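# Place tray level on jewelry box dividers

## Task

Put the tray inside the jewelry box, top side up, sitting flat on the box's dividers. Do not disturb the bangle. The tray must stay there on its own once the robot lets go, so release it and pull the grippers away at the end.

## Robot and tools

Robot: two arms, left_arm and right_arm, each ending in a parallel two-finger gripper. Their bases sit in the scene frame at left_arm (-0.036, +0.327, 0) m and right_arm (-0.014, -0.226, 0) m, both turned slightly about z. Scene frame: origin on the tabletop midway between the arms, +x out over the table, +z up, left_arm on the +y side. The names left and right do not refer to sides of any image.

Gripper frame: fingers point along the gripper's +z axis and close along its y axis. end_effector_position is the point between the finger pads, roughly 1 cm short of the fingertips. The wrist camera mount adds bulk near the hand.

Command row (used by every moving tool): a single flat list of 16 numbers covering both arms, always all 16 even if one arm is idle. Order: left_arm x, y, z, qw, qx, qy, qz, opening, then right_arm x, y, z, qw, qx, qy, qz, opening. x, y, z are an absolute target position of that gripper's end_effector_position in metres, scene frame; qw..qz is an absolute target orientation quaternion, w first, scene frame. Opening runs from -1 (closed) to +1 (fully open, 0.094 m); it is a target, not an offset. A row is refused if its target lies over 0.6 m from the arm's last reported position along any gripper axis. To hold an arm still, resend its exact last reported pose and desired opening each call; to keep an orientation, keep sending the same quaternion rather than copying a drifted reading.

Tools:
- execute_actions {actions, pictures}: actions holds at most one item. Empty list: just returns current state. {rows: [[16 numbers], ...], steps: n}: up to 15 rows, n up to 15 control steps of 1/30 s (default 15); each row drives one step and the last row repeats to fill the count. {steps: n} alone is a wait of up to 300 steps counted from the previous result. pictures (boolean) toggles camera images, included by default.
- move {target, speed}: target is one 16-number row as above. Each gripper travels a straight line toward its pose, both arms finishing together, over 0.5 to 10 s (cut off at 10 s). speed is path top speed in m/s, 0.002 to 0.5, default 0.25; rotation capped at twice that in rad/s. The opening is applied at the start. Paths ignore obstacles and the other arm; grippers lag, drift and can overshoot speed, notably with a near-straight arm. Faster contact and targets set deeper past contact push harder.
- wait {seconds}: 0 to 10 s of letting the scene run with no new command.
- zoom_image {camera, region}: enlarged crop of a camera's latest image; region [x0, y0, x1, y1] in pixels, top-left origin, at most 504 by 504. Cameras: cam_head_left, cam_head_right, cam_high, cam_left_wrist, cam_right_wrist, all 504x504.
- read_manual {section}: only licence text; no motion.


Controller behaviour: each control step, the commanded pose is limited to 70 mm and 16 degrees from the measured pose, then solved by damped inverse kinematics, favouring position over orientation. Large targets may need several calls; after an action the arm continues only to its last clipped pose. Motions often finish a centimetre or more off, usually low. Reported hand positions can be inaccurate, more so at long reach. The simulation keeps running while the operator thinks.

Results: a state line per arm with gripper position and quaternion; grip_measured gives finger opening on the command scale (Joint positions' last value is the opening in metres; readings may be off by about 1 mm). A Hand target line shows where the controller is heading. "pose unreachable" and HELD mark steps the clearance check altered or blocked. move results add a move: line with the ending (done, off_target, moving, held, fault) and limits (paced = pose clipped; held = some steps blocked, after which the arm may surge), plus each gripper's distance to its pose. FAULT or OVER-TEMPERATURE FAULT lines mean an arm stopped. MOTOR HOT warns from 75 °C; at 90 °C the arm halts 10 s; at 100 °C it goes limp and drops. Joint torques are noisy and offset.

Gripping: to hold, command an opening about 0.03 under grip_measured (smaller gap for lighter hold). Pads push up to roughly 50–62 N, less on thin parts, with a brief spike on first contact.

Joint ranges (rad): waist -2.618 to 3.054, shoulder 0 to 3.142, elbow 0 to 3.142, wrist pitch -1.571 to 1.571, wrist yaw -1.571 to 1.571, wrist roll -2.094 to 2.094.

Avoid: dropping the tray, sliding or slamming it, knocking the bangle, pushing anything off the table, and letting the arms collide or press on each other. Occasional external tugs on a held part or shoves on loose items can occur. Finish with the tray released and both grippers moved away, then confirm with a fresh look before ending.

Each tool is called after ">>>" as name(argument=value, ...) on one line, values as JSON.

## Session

>>> execute_actions(actions=[])

>>> zoom_image(camera="cam_head_left", region=[100, 150, 450, 450])

Scene clock: 0.00 s of 4500.00 s.
left_arm: end_effector_position=(+0.6291, +0.3655, +0.3104) grip_measured=+1.000 end_effector_quat_wxyz=(+0.640, +0.321, +0.633, +0.294) | right_arm: end_effector_position=(+0.2686, -0.2845, +0.1517) grip_measured=+1.000 end_effector_quat_wxyz=(+0.400, +0.525, +0.732, +0.170)
Joint positions: left_arm=[0.246 2.163 1.823 0.333 0.128 0.9   0.094] | right_arm=[-0.066  0.829  0.561 -0.404  0.017  1.038  0.094]
Joint velocities: left_arm=[-0.007  0.002 -0.017  0.007  0.066  0.037  0.   ] | right_arm=[-0.012 -0.002  0.017 -0.051 -0.066 -0.022  0.   ]
Joint torques (N m, as the arm reports them, + toward a larger angle): no reading
Hand target (left_arm): +0.626, +0.365, +0.328; +0.651, +0.314, +0.624, +0.297
Hand target (right_arm): +0.270, -0.285, +0.158; +0.408, +0.521, +0.730, +0.171
camera_calibration (this result's frames):
cam_left_wrist: T_world_to_cam=[[-0.0597746, -0.625551, -0.77789, 0.497522], [-0.425242, 0.720992, -0.547119, 0.220191], [0.903104, 0.298088, -0.309107, -0.460851], [0, 0, 0, 1]] pos_world=[0.53957, 0.289844, 0.365036]
cam_right_wrist: T_world_to_cam=[[-0.554942, -0.656257, -0.51124, 0.037181], [-0.709538, 0.694212, -0.120939, 0.446917], [0.434275, 0.29563, -0.850886, 0.19581], [0, 0, 0, 1]] pos_world=[0.252702, -0.343742, 0.23967]

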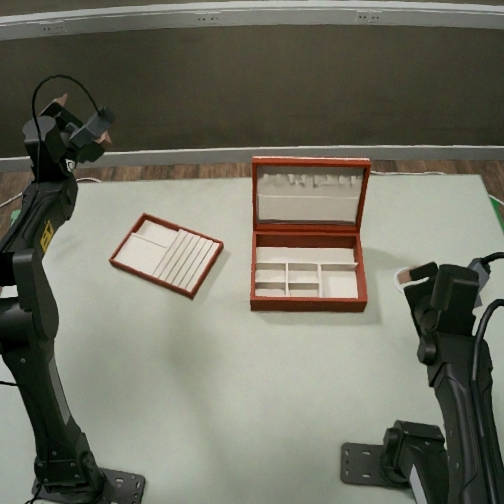

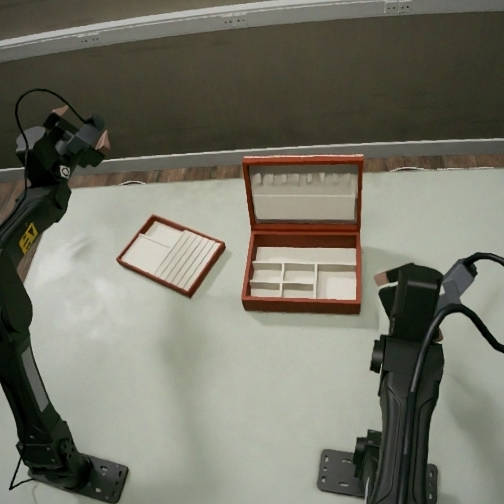

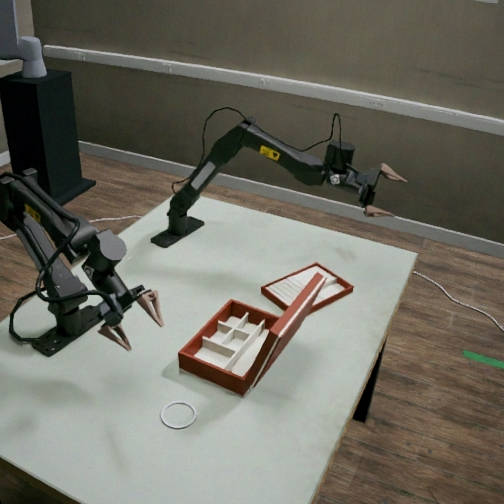

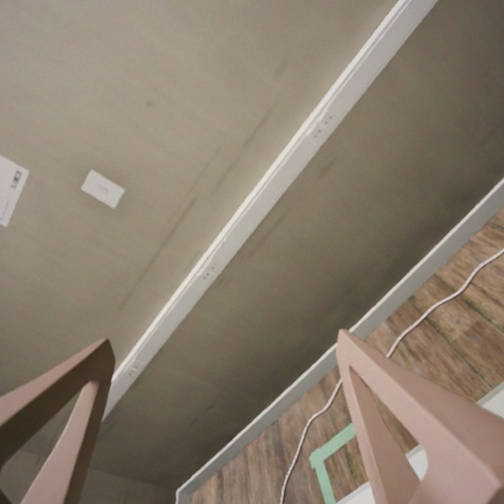

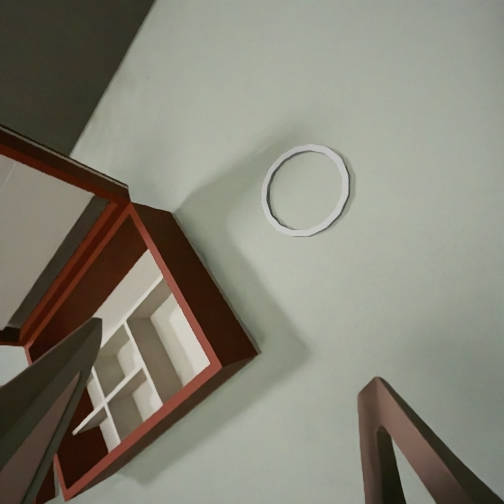

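Region (100, 150, 450, 450) of cam_head_left's 504x504 image, scaled by 1.440, with more detail than that image has; it fills the top 432 rows of this view, and the rest is white.

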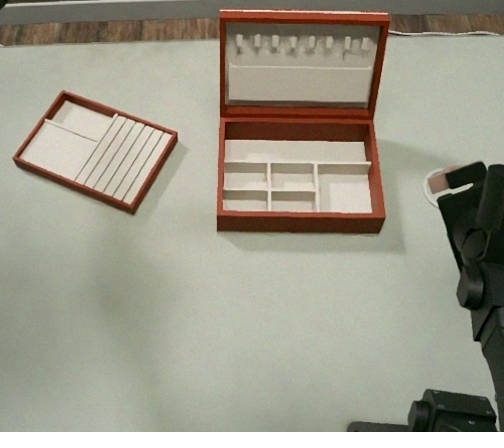

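>>> move(target=[0.465,0.242,0.08,0,-0.53,0.848,0,-0.3,0.2,-0.3,0.13,0,0.707,-0.707,0,-0.3])

Scene clock: 28.17 s of 4500.00 s.
left_arm: end_effector_position=(+0.4765, +0.2363, +0.0728) grip_measured=-0.298 end_effector_quat_wxyz=(+0.046, -0.519, +0.853, -0.029) | right_arm: end_effector_position=(+0.1995, -0.3018, +0.1231) grip_measured=-0.299 end_effector_quat_wxyz=(-0.006, +0.704, -0.710, -0.003)
Joint positions: left_arm=[-0.028  2.667  2.752 -1.548 -0.018 -1.276  0.033] | right_arm=[-0.226  1.396  1.128 -1.302 -0.014 -1.919  0.033]
Joint velocities: left_arm=[ 0.002 -0.022 -0.022 -0.022 -0.037 -0.066 -0.001] | right_arm=[ 0.007 -0.002 -0.012 -0.037 -0.022  0.007 -0.   ]
Joint torques (N m, as the arm reports them, + toward a larger angle): left_arm=[  0.8  -15.81   3.23   0.14  -0.01  -0.1 ] | right_arm=[ 1.   -4.46  7.14  0.24  0.02 -0.09]
Hand target (left_arm): +0.472, +0.242, +0.072; +0.037, -0.528, +0.848, -0.022
Hand target (right_arm): +0.201, -0.301, +0.129; -0.003, +0.711, -0.703, -0.002
Off the commanded pose (left_arm): 0.015 m, 6 deg.
Off the commanded pose (right_arm): 0.007 m, 1 deg.
joint sent to its limit (left arm) — the command would take joint 4 (wrist pitch) past its lower limit, so that joint was sent only as far as its limit.
After step 90, 18.93 s passed at rest.
move: off_target (left_arm)
camera_calibration (this result's frames):
cam_left_wrist: T_world_to_cam=[[0.882244, -0.453173, 0.12759, -0.332773], [-0.463723, -0.789688, 0.401688, 0.424752], [-0.0812779, -0.413553, -0.906845, 0.322735], [0, 0, 0, 1]] pos_world=[0.516785, 0.318086, 0.164511]
cam_right_wrist: T_world_to_cam=[[0.95257, 0.304303, 0.00316117, -0.101369], [0.246838, -0.778678, 0.576828, -0.314773], [0.177992, -0.548689, -0.816859, -0.00123037], [0, 0, 0, 1]] pos_world=[0.174478, -0.214935, 0.180885]

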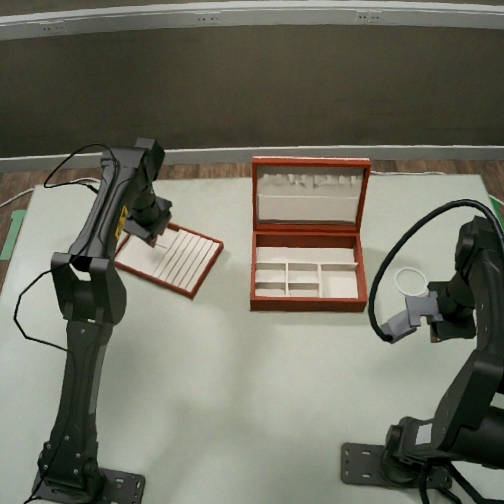

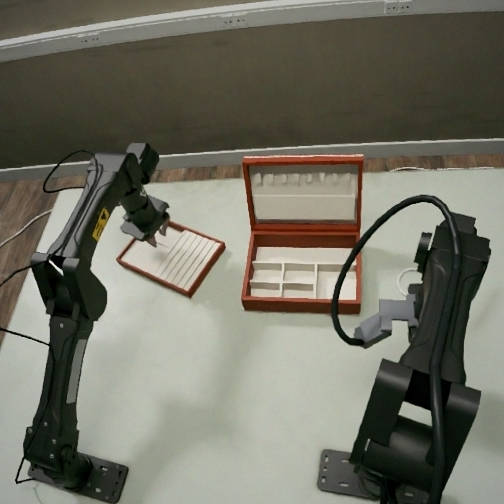

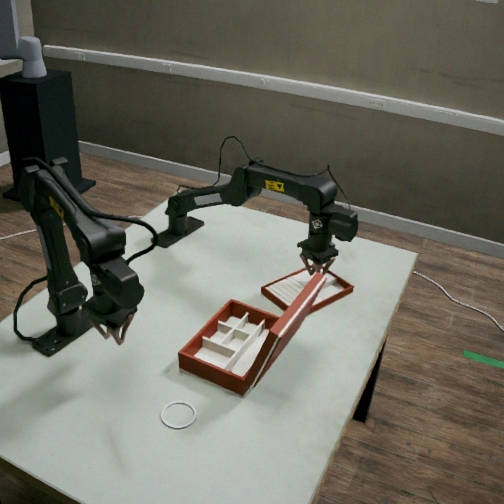

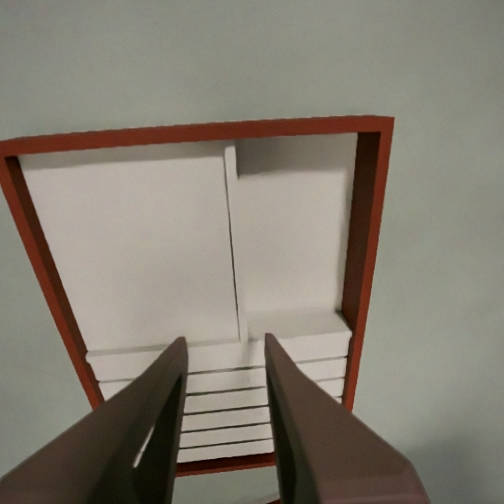

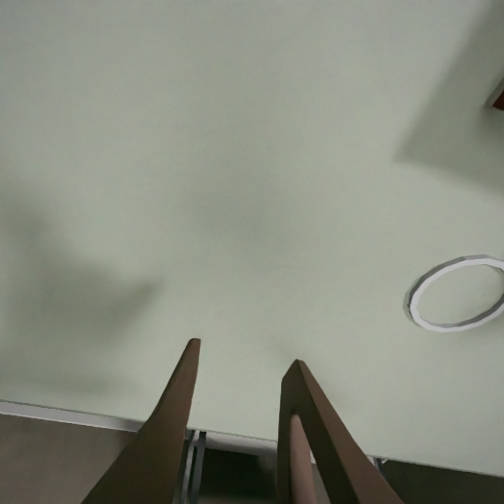

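>>> move(target=[0.49,0.245,0.035,0.03,-0.53,0.848,-0.02,-0.3,0.2,-0.3,0.13,0,0.707,-0.707,0,-0.3], speed=0.03)

Scene clock: 36.07 s of 4500.00 s.
left_arm: end_effector_position=(+0.4847, +0.2365, +0.0439) grip_measured=-0.298 end_effector_quat_wxyz=(+0.034, -0.523, +0.851, -0.029) | right_arm: end_effector_position=(+0.1988, -0.3009, +0.1231) grip_measured=-0.299 end_effector_quat_wxyz=(-0.002, +0.707, -0.707, -0.003)
Joint positions: left_arm=[-0.02   2.779  2.857 -1.56  -0.001 -1.278  0.033] | right_arm=[-0.218  1.396  1.128 -1.306 -0.006 -1.92   0.033]
Joint velocities: left_arm=[ 0.002 -0.007  0.002 -0.037 -0.051 -0.007  0.001] | right_arm=[ 0.007 -0.007 -0.007 -0.022  0.022  0.066 -0.002]
Joint torques (N m, as the arm reports them, + toward a larger angle): left_arm=[  1.21 -13.24   6.19   0.34  -0.08   0.02] | right_arm=[ 1.01 -4.91  7.44  0.17  0.05  0.11]
Hand target (left_arm): +0.490, +0.245, +0.035; +0.038, -0.529, +0.847, -0.026
Hand target (right_arm): +0.200, -0.300, +0.130; -0.000, +0.707, -0.707, -0.000
Off the commanded pose (left_arm): 0.013 m, 1 deg.
Off the commanded pose (right_arm): 0.007 m, 0 deg.
elbow stopped short (left arm): the move would have taken joint 3 (elbow) straighter than the controller allows; a more bent joint 3 avoids this.
After step 90, 3.30 s passed at rest.
move: off_target (left_arm)
camera_calibration (this result's frames):
cam_left_wrist: T_world_to_cam=[[0.888635, -0.443907, 0.115212, -0.340963], [-0.448409, -0.788293, 0.421334, 0.431703], [-0.0962124, -0.426075, -0.899557, 0.307192], [0, 0, 0, 1]] pos_world=[0.526127, 0.319839, 0.133729]
cam_right_wrist: T_world_to_cam=[[0.949497, 0.313739, -0.00478307, -0.0965133], [0.258204, -0.772585, 0.580037, -0.314743], [0.178285, -0.551979, -0.814576, -0.00197202], [0, 0, 0, 1]] pos_world=[0.173259, -0.213974, 0.180495]

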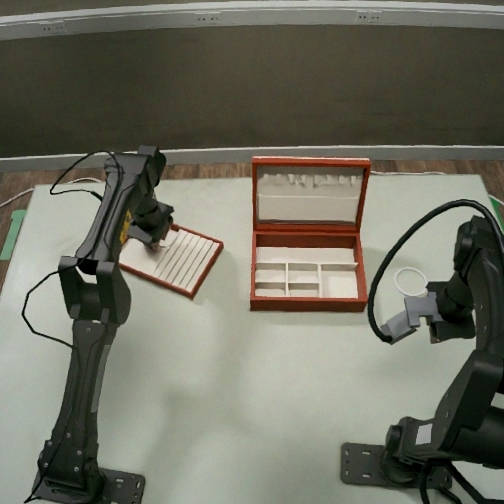

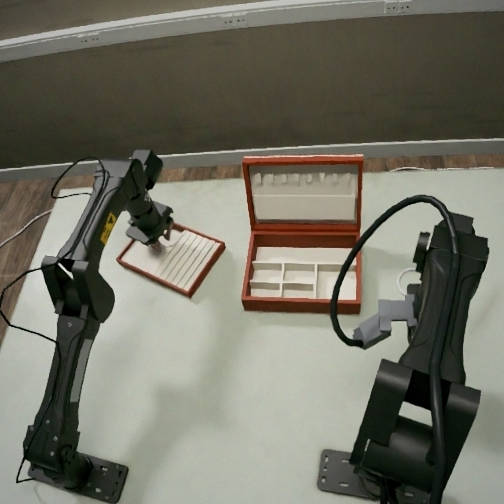

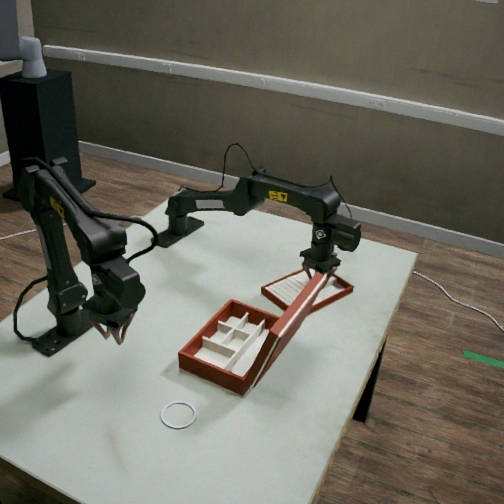

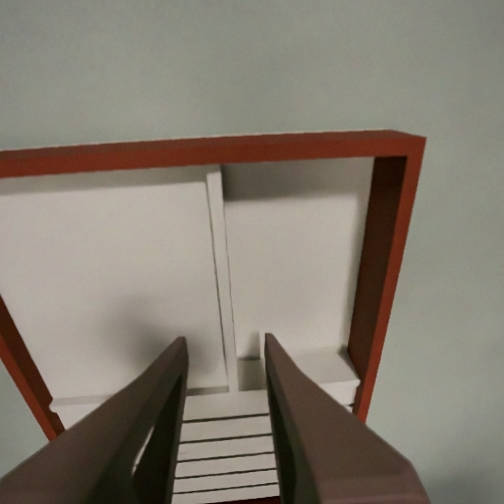

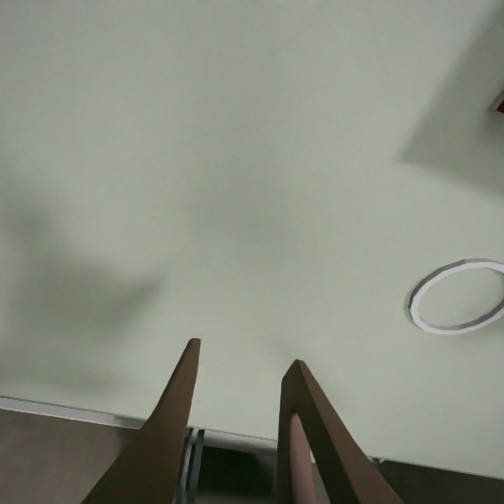

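>>> move(target=[0.484,0.242,0.015,0.035,-0.525,0.85,-0.025,-0.3,0.2,-0.3,0.13,0,0.707,-0.707,0,-0.3], speed=0.02)

Scene clock: 42.13 s of 4500.00 s.
left_arm: end_effector_position=(+0.4848, +0.2364, +0.0433) grip_measured=-0.298 end_effector_quat_wxyz=(+0.044, -0.523, +0.850, -0.038) | right_arm: end_effector_position=(+0.1987, -0.3010, +0.1231) grip_measured=-0.299 end_effector_quat_wxyz=(-0.002, +0.707, -0.707, -0.003)
Joint positions: left_arm=[-0.02   2.641  2.579 -1.393 -0.001 -1.278  0.033] | right_arm=[-0.218  1.396  1.128 -1.306 -0.005 -1.919  0.033]
Joint velocities: left_arm=[ 0.007 -0.037 -0.027  0.022  0.007 -0.022 -0.001] | right_arm=[ 0.007 -0.002  0.002 -0.11   0.037  0.022 -0.001]
Joint torques (N m, as the arm reports them, + toward a larger angle): left_arm=[  0.56 -12.77   1.2    0.79  -0.08   0.05] | right_arm=[ 0.91 -5.01  7.35  0.24  0.03  0.06]
Hand target (left_arm): +0.484, +0.242, +0.016; +0.034, -0.525, +0.850, -0.024
Hand target (right_arm): +0.200, -0.300, +0.130; -0.000, +0.707, -0.707, +0.000
Off the commanded pose (left_arm): 0.029 m, 2 deg.
Off the commanded pose (right_arm): 0.007 m, 0 deg.
After step 90, 1.37 s passed at rest.
move: off_target (left_arm)
camera_calibration (this result's frames):
cam_left_wrist: T_world_to_cam=[[0.885251, -0.443285, 0.140814, -0.340621], [-0.459395, -0.786002, 0.413711, 0.43699], [-0.0727115, -0.430927, -0.899452, 0.29632], [0, 0, 0, 1]] pos_world=[0.523832, 0.320175, 0.133702]
cam_right_wrist: T_world_to_cam=[[0.949732, 0.313014, -0.00555965, -0.0965241], [0.257979, -0.77244, 0.58033, -0.314729], [0.177357, -0.552593, -0.814362, -0.00202747], [0, 0, 0, 1]] pos_world=[0.173225, -0.214017, 0.180459]

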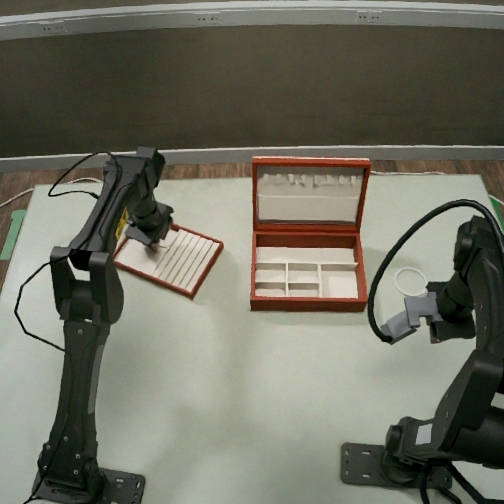

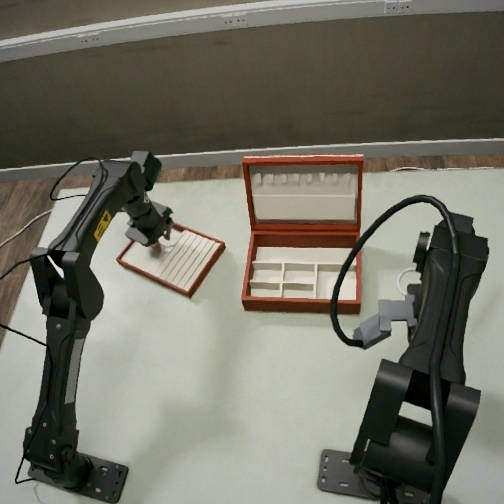

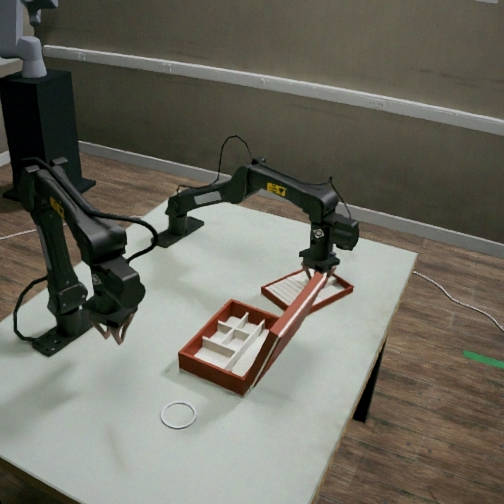

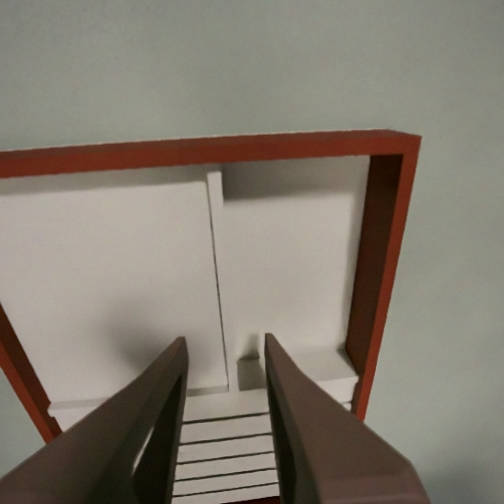

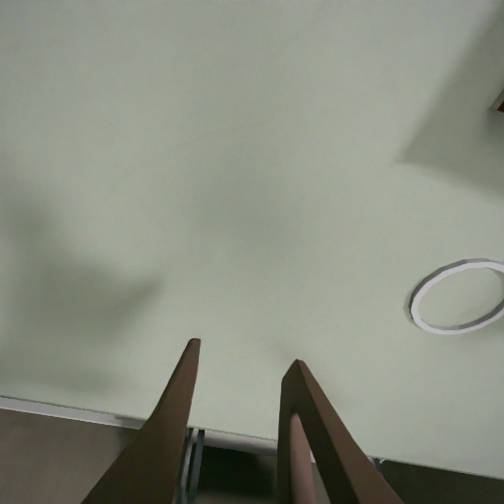

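>>> move(target=[0.484,0.237,0.046,0.035,-0.525,0.85,-0.025,-1,0.2,-0.3,0.13,0,0.707,-0.707,0,-0.3], speed=0.02)

>>> move(target=[0.44,0.237,0.085,0.035,-0.525,0.85,-0.025,-1,0.2,-0.3,0.13,0,0.707,-0.707,0,-0.3], speed=0.04)

Scene clock: 48.90 s of 4500.00 s.
left_arm: end_effector_position=(+0.4836, +0.2363, +0.0442) grip_measured=-0.962 end_effector_quat_wxyz=(+0.034, -0.525, +0.850, -0.031) | right_arm: end_effector_position=(+0.1987, -0.3011, +0.1231) grip_measured=-0.299 end_effector_quat_wxyz=(-0.001, +0.707, -0.707, -0.003)
Joint positions: left_arm=[-0.02   2.718  2.736 -1.496  0.001 -1.281  0.002] | right_arm=[-0.218  1.396  1.128 -1.306 -0.005 -1.919  0.033]
Joint velocities: left_arm=[ 0.002  0.056  0.09  -0.037 -0.007 -0.037 -0.001] | right_arm=[-0.017 -0.002 -0.002 -0.081 -0.051  0.022  0.   ]
Joint torques (N m, as the arm reports them, + toward a larger angle): left_arm=[ -0.31 -14.72   6.7    0.08  -0.1   -0.04] | right_arm=[ 1.   -4.9   7.42  0.24  0.06  0.07]
Hand target (left_arm): +0.483, +0.237, +0.046; +0.037, -0.525, +0.850, -0.027
Hand target (right_arm): +0.200, -0.300, +0.130; -0.000, +0.707, -0.707, +0.000
Off the commanded pose (left_arm): 0.002 m, 1 deg.
Off the commanded pose (right_arm): 0.007 m, 0 deg.
After step 90, 2.73 s passed at rest.
move: done
camera_calibration (this result's frames):
cam_left_wrist: T_world_to_cam=[[0.889756, -0.440691, 0.118848, -0.341558], [-0.446956, -0.78843, 0.422622, 0.430183], [-0.0925427, -0.42915, -0.89848, 0.306152], [0, 0, 0, 1]] pos_world=[0.524508, 0.320033, 0.133861]
cam_right_wrist: T_world_to_cam=[[0.949731, 0.313013, -0.00579565, -0.096453], [0.258056, -0.772232, 0.580574, -0.314755], [0.177252, -0.552884, -0.814187, -0.00214737], [0, 0, 0, 1]] pos_world=[0.173209, -0.21406, 0.180431]

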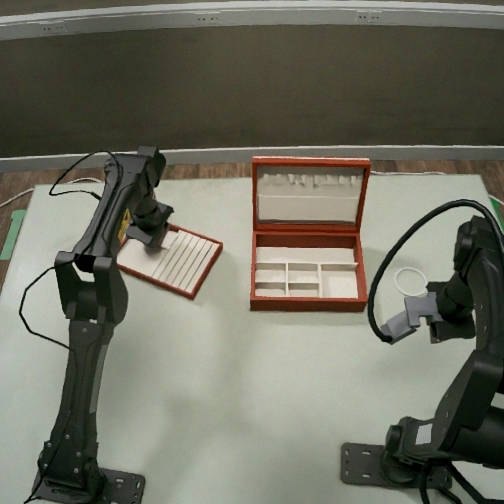

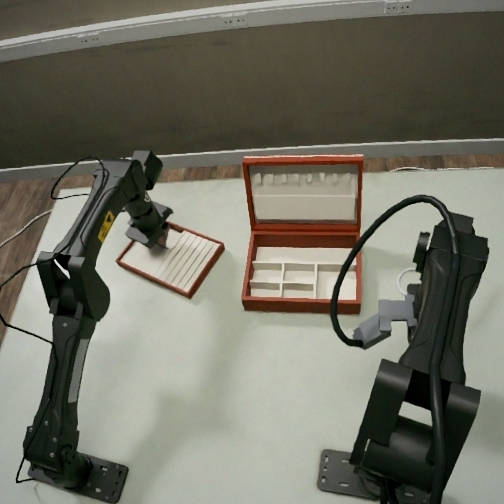

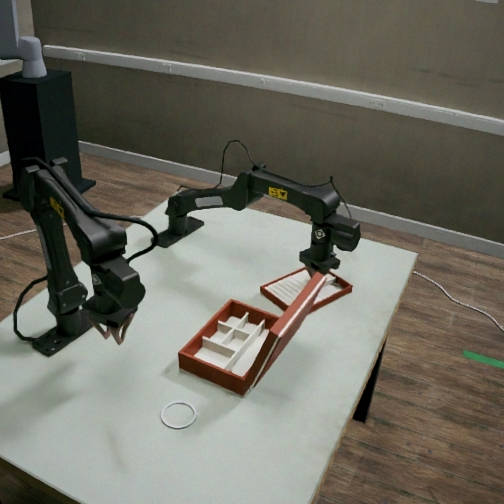

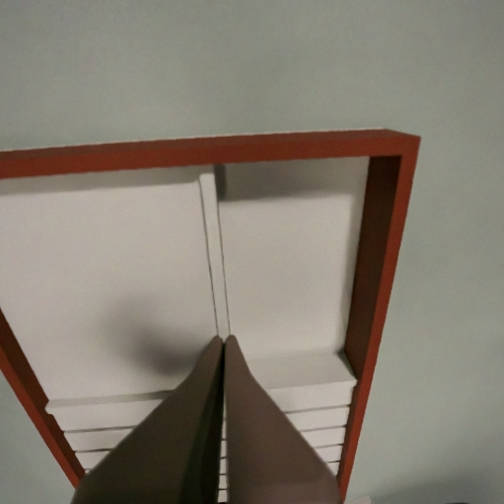

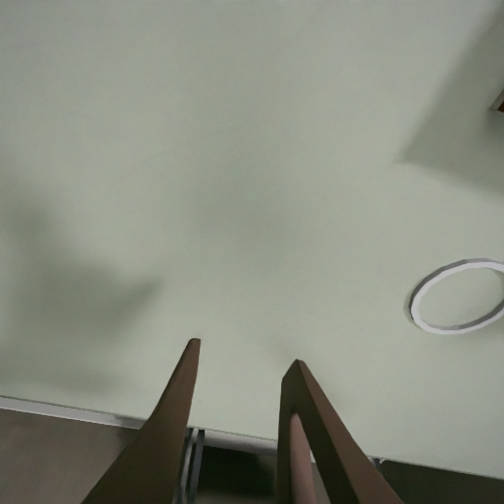

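Scene clock: 50.73 s of 4500.00 s.
left_arm: end_effector_position=(+0.4382, +0.2399, +0.0644) grip_measured=-0.963 end_effector_quat_wxyz=(+0.014, -0.525, +0.851, -0.013) | right_arm: end_effector_position=(+0.1987, -0.3011, +0.1231) grip_measured=-0.299 end_effector_quat_wxyz=(-0.001, +0.707, -0.707, -0.003)
Joint positions: left_arm=[-0.029  2.44   2.294 -1.386  0.001 -1.29   0.002] | right_arm=[-0.218  1.396  1.128 -1.306 -0.005 -1.919  0.033]
Joint velocities: left_arm=[-0.017  0.007 -0.012  0.007 -0.022 -0.081 -0.001] | right_arm=[ 0.002 -0.002  0.007  0.037  0.007  0.022  0.001]
Joint torques (N m, as the arm reports them, + toward a larger angle): left_arm=[ -0.94 -18.24   3.72   0.3   -0.11  -0.11] | right_arm=[ 0.88 -5.    7.3   0.23  0.05  0.1 ]
Hand target (left_arm): +0.440, +0.237, +0.084; +0.034, -0.525, +0.850, -0.025
Hand target (right_arm): +0.200, -0.300, +0.130; -0.000, +0.707, -0.707, +0.000
Off the commanded pose (left_arm): 0.021 m, 3 deg.
Off the commanded pose (right_arm): 0.007 m, 0 deg.
move: off_target (left_arm)
camera_calibration (this result's frames):
cam_left_wrist: T_world_to_cam=[[0.894575, -0.441899, 0.0667969, -0.300506], [-0.4241, -0.792217, 0.438784, 0.394042], [-0.14098, -0.420853, -0.896107, 0.340669], [0, 0, 0, 1]] pos_world=[0.483966, 0.322745, 0.152449]
cam_right_wrist: T_world_to_cam=[[0.949731, 0.313013, -0.00579565, -0.096453], [0.258056, -0.772232, 0.580574, -0.314755], [0.177252, -0.552884, -0.814187, -0.00214737], [0, 0, 0, 1]] pos_world=[0.173209, -0.21406, 0.180431]

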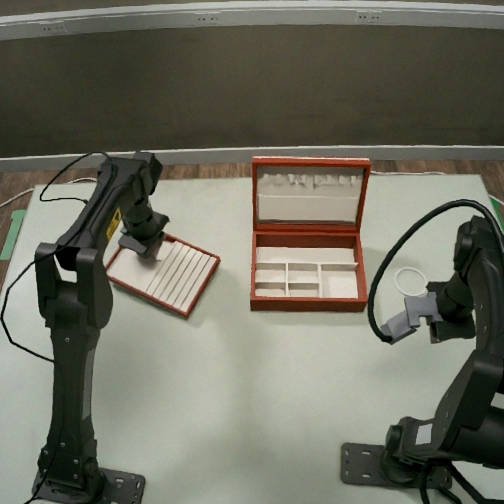

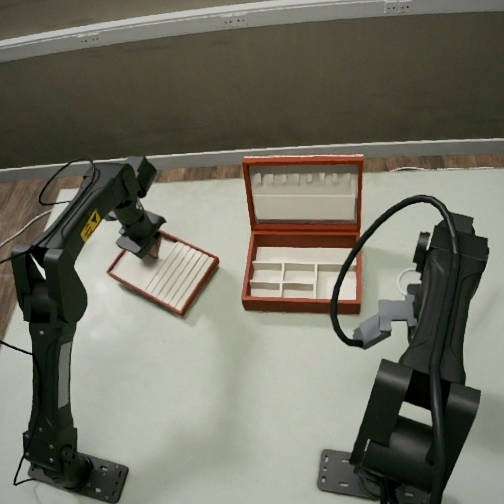

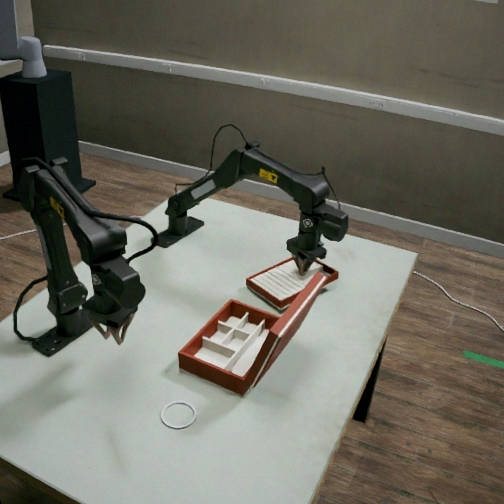

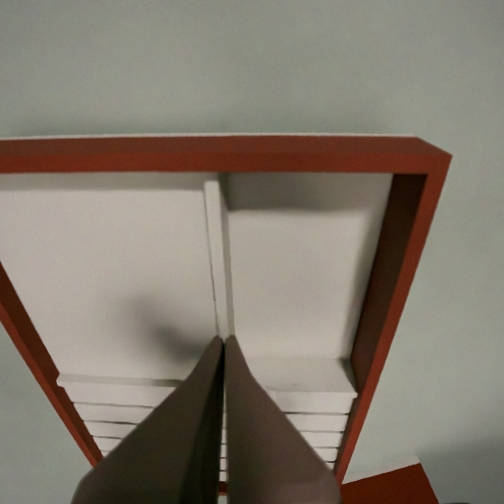

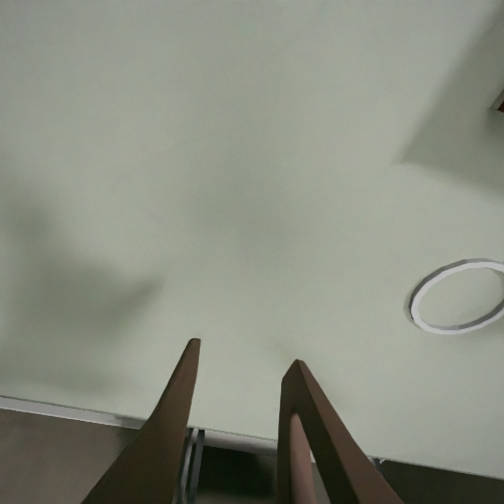

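>>> move(target=[0.2,0.12,0.085,0,0.707,0.707,0,-1,0.2,-0.3,0.13,0,0.707,-0.707,0,-0.3], speed=0.2)

>>> move(target=[0.2,0.12,0.03,0,0.707,0.707,0,-1,0.2,-0.3,0.13,0,0.707,-0.707,0,-0.3], speed=0.025)

Scene clock: 63.90 s of 4500.00 s.
left_arm: end_effector_position=(+0.2015, +0.1199, +0.0725) grip_measured=-0.963 end_effector_quat_wxyz=(-0.013, +0.700, +0.714, -0.006) | right_arm: end_effector_position=(+0.1987, -0.3011, +0.1231) grip_measured=-0.299 end_effector_quat_wxyz=(-0.001, +0.707, -0.707, -0.003)
Joint positions: left_arm=[-0.56   1.785  1.322 -1.135  0.01   0.836  0.002] | right_arm=[-0.218  1.396  1.128 -1.306 -0.005 -1.919  0.033]
Joint velocities: left_arm=[ 0.002  0.017 -0.012 -0.022 -0.037  0.007  0.001] | right_arm=[-0.012 -0.007 -0.002 -0.007 -0.007 -0.007 -0.001]
Joint torques (N m, as the arm reports them, + toward a larger angle): left_arm=[ -0.79 -11.62   3.56   0.11   0.11   0.17] | right_arm=[ 0.96 -4.9   7.19  0.23  0.04  0.06]
Hand target (left_arm): +0.200, +0.117, +0.082; +0.007, +0.707, +0.707, -0.008
Hand target (right_arm): +0.200, -0.300, +0.130; -0.000, +0.707, -0.707, +0.000
Off the commanded pose (left_arm): 0.013 m, 2 deg.
Off the commanded pose (right_arm): 0.007 m, 0 deg.
After step 90, 3.00 s passed at rest.
move: off_target (left_arm)
camera_calibration (this result's frames):
cam_left_wrist: T_world_to_cam=[[-0.998015, -0.026459, 0.0571489, 0.189994], [0.00259978, 0.889376, 0.457169, -0.093877], [-0.0629231, 0.45641, -0.887542, 0.142565], [0, 0, 0, 1]] pos_world=[0.198831, 0.0234509, 0.158592]
cam_right_wrist: T_world_to_cam=[[0.949731, 0.313013, -0.00579565, -0.096453], [0.258056, -0.772232, 0.580574, -0.314755], [0.177252, -0.552884, -0.814187, -0.00214737], [0, 0, 0, 1]] pos_world=[0.173209, -0.21406, 0.180431]

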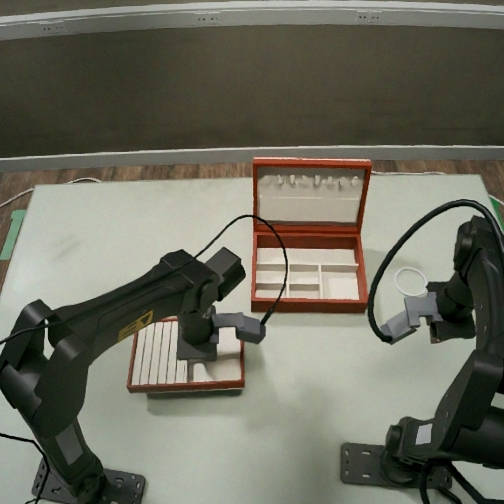

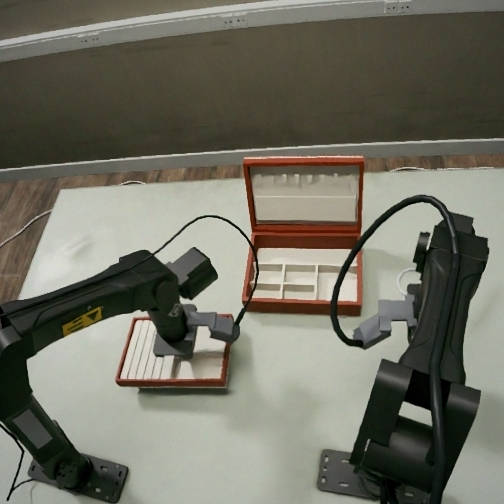

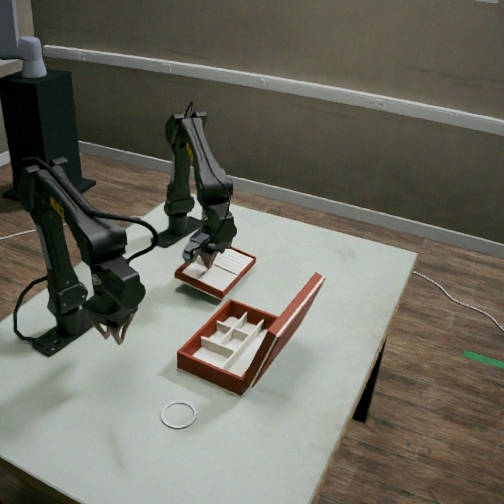

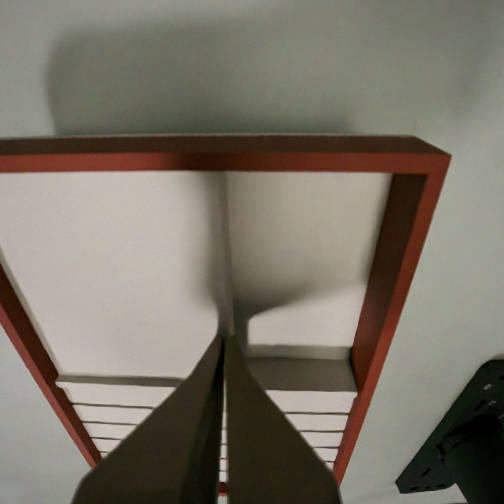

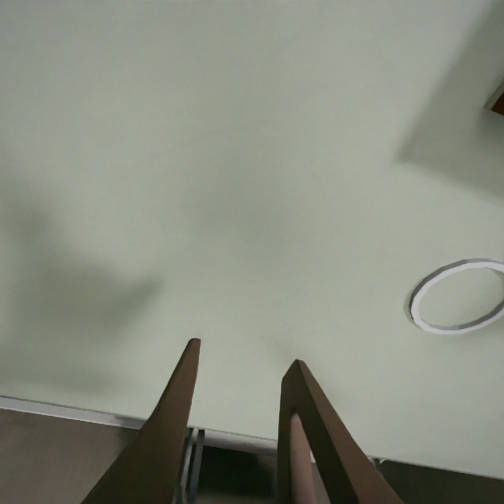

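Scene clock: 65.83 s of 4500.00 s.
left_arm: end_effector_position=(+0.2010, +0.1215, +0.0367) grip_measured=-0.963 end_effector_quat_wxyz=(-0.003, +0.700, +0.714, -0.003) | right_arm: end_effector_position=(+0.1987, -0.3011, +0.1231) grip_measured=-0.299 end_effector_quat_wxyz=(-0.001, +0.707, -0.707, -0.003)
Joint positions: left_arm=[-0.56   1.8    1.193 -0.969  0.005  0.836  0.002] | right_arm=[-0.218  1.396  1.128 -1.306 -0.005 -1.919  0.033]
Joint velocities: left_arm=[ 0.002  0.007 -0.017  0.007  0.037  0.007 -0.   ] | right_arm=[-0.002  0.012 -0.002 -0.051 -0.007  0.022  0.   ]
Joint torques (N m, as the arm reports them, + toward a larger angle): left_arm=[-0.88 -7.34  2.93  0.42 -0.02  0.12] | right_arm=[ 1.02 -4.89  7.31  0.24  0.06  0.09]
Hand target (left_arm): +0.201, +0.119, +0.030; -0.000, +0.707, +0.707, -0.000
Hand target (right_arm): +0.200, -0.300, +0.130; -0.000, +0.707, -0.707, +0.000
Off the commanded pose (left_arm): 0.007 m, 1 deg.
Off the commanded pose (right_arm): 0.007 m, 0 deg.
move: done
camera_calibration (this result's frames):
cam_left_wrist: T_world_to_cam=[[-0.99894, -0.0258876, 0.0380725, 0.192381], [-0.00609531, 0.894027, 0.447971, -0.0774213], [-0.0456348, 0.447264, -0.893237, 0.107839], [0, 0, 0, 1]] pos_world=[0.196626, 0.0259643, 0.123684]
cam_right_wrist: T_world_to_cam=[[0.949731, 0.313013, -0.00579565, -0.096453], [0.258056, -0.772232, 0.580574, -0.314755], [0.177252, -0.552884, -0.814187, -0.00214737], [0, 0, 0, 1]] pos_world=[0.173209, -0.21406, 0.180431]

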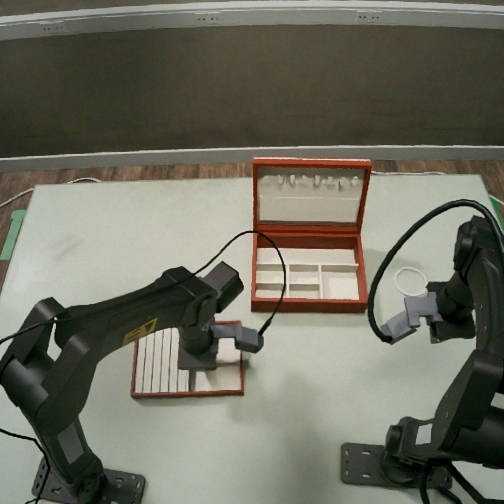

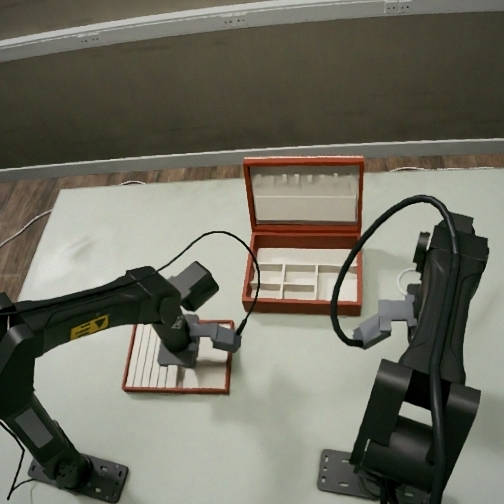

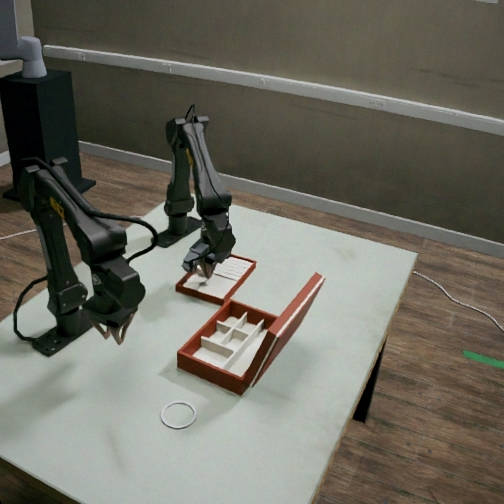

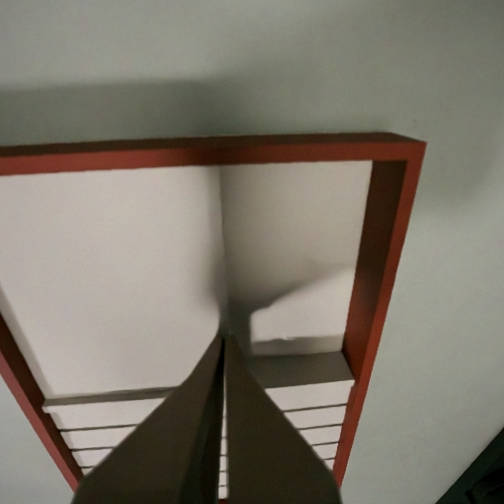

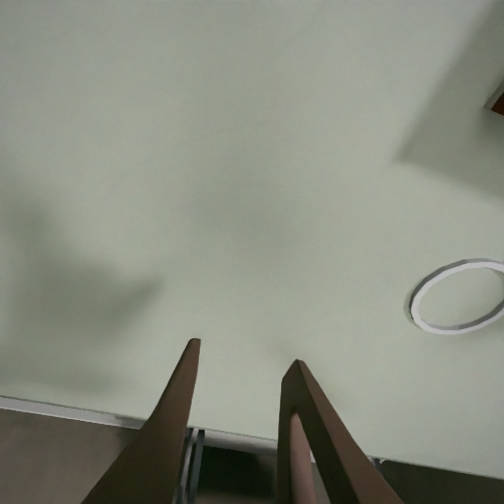

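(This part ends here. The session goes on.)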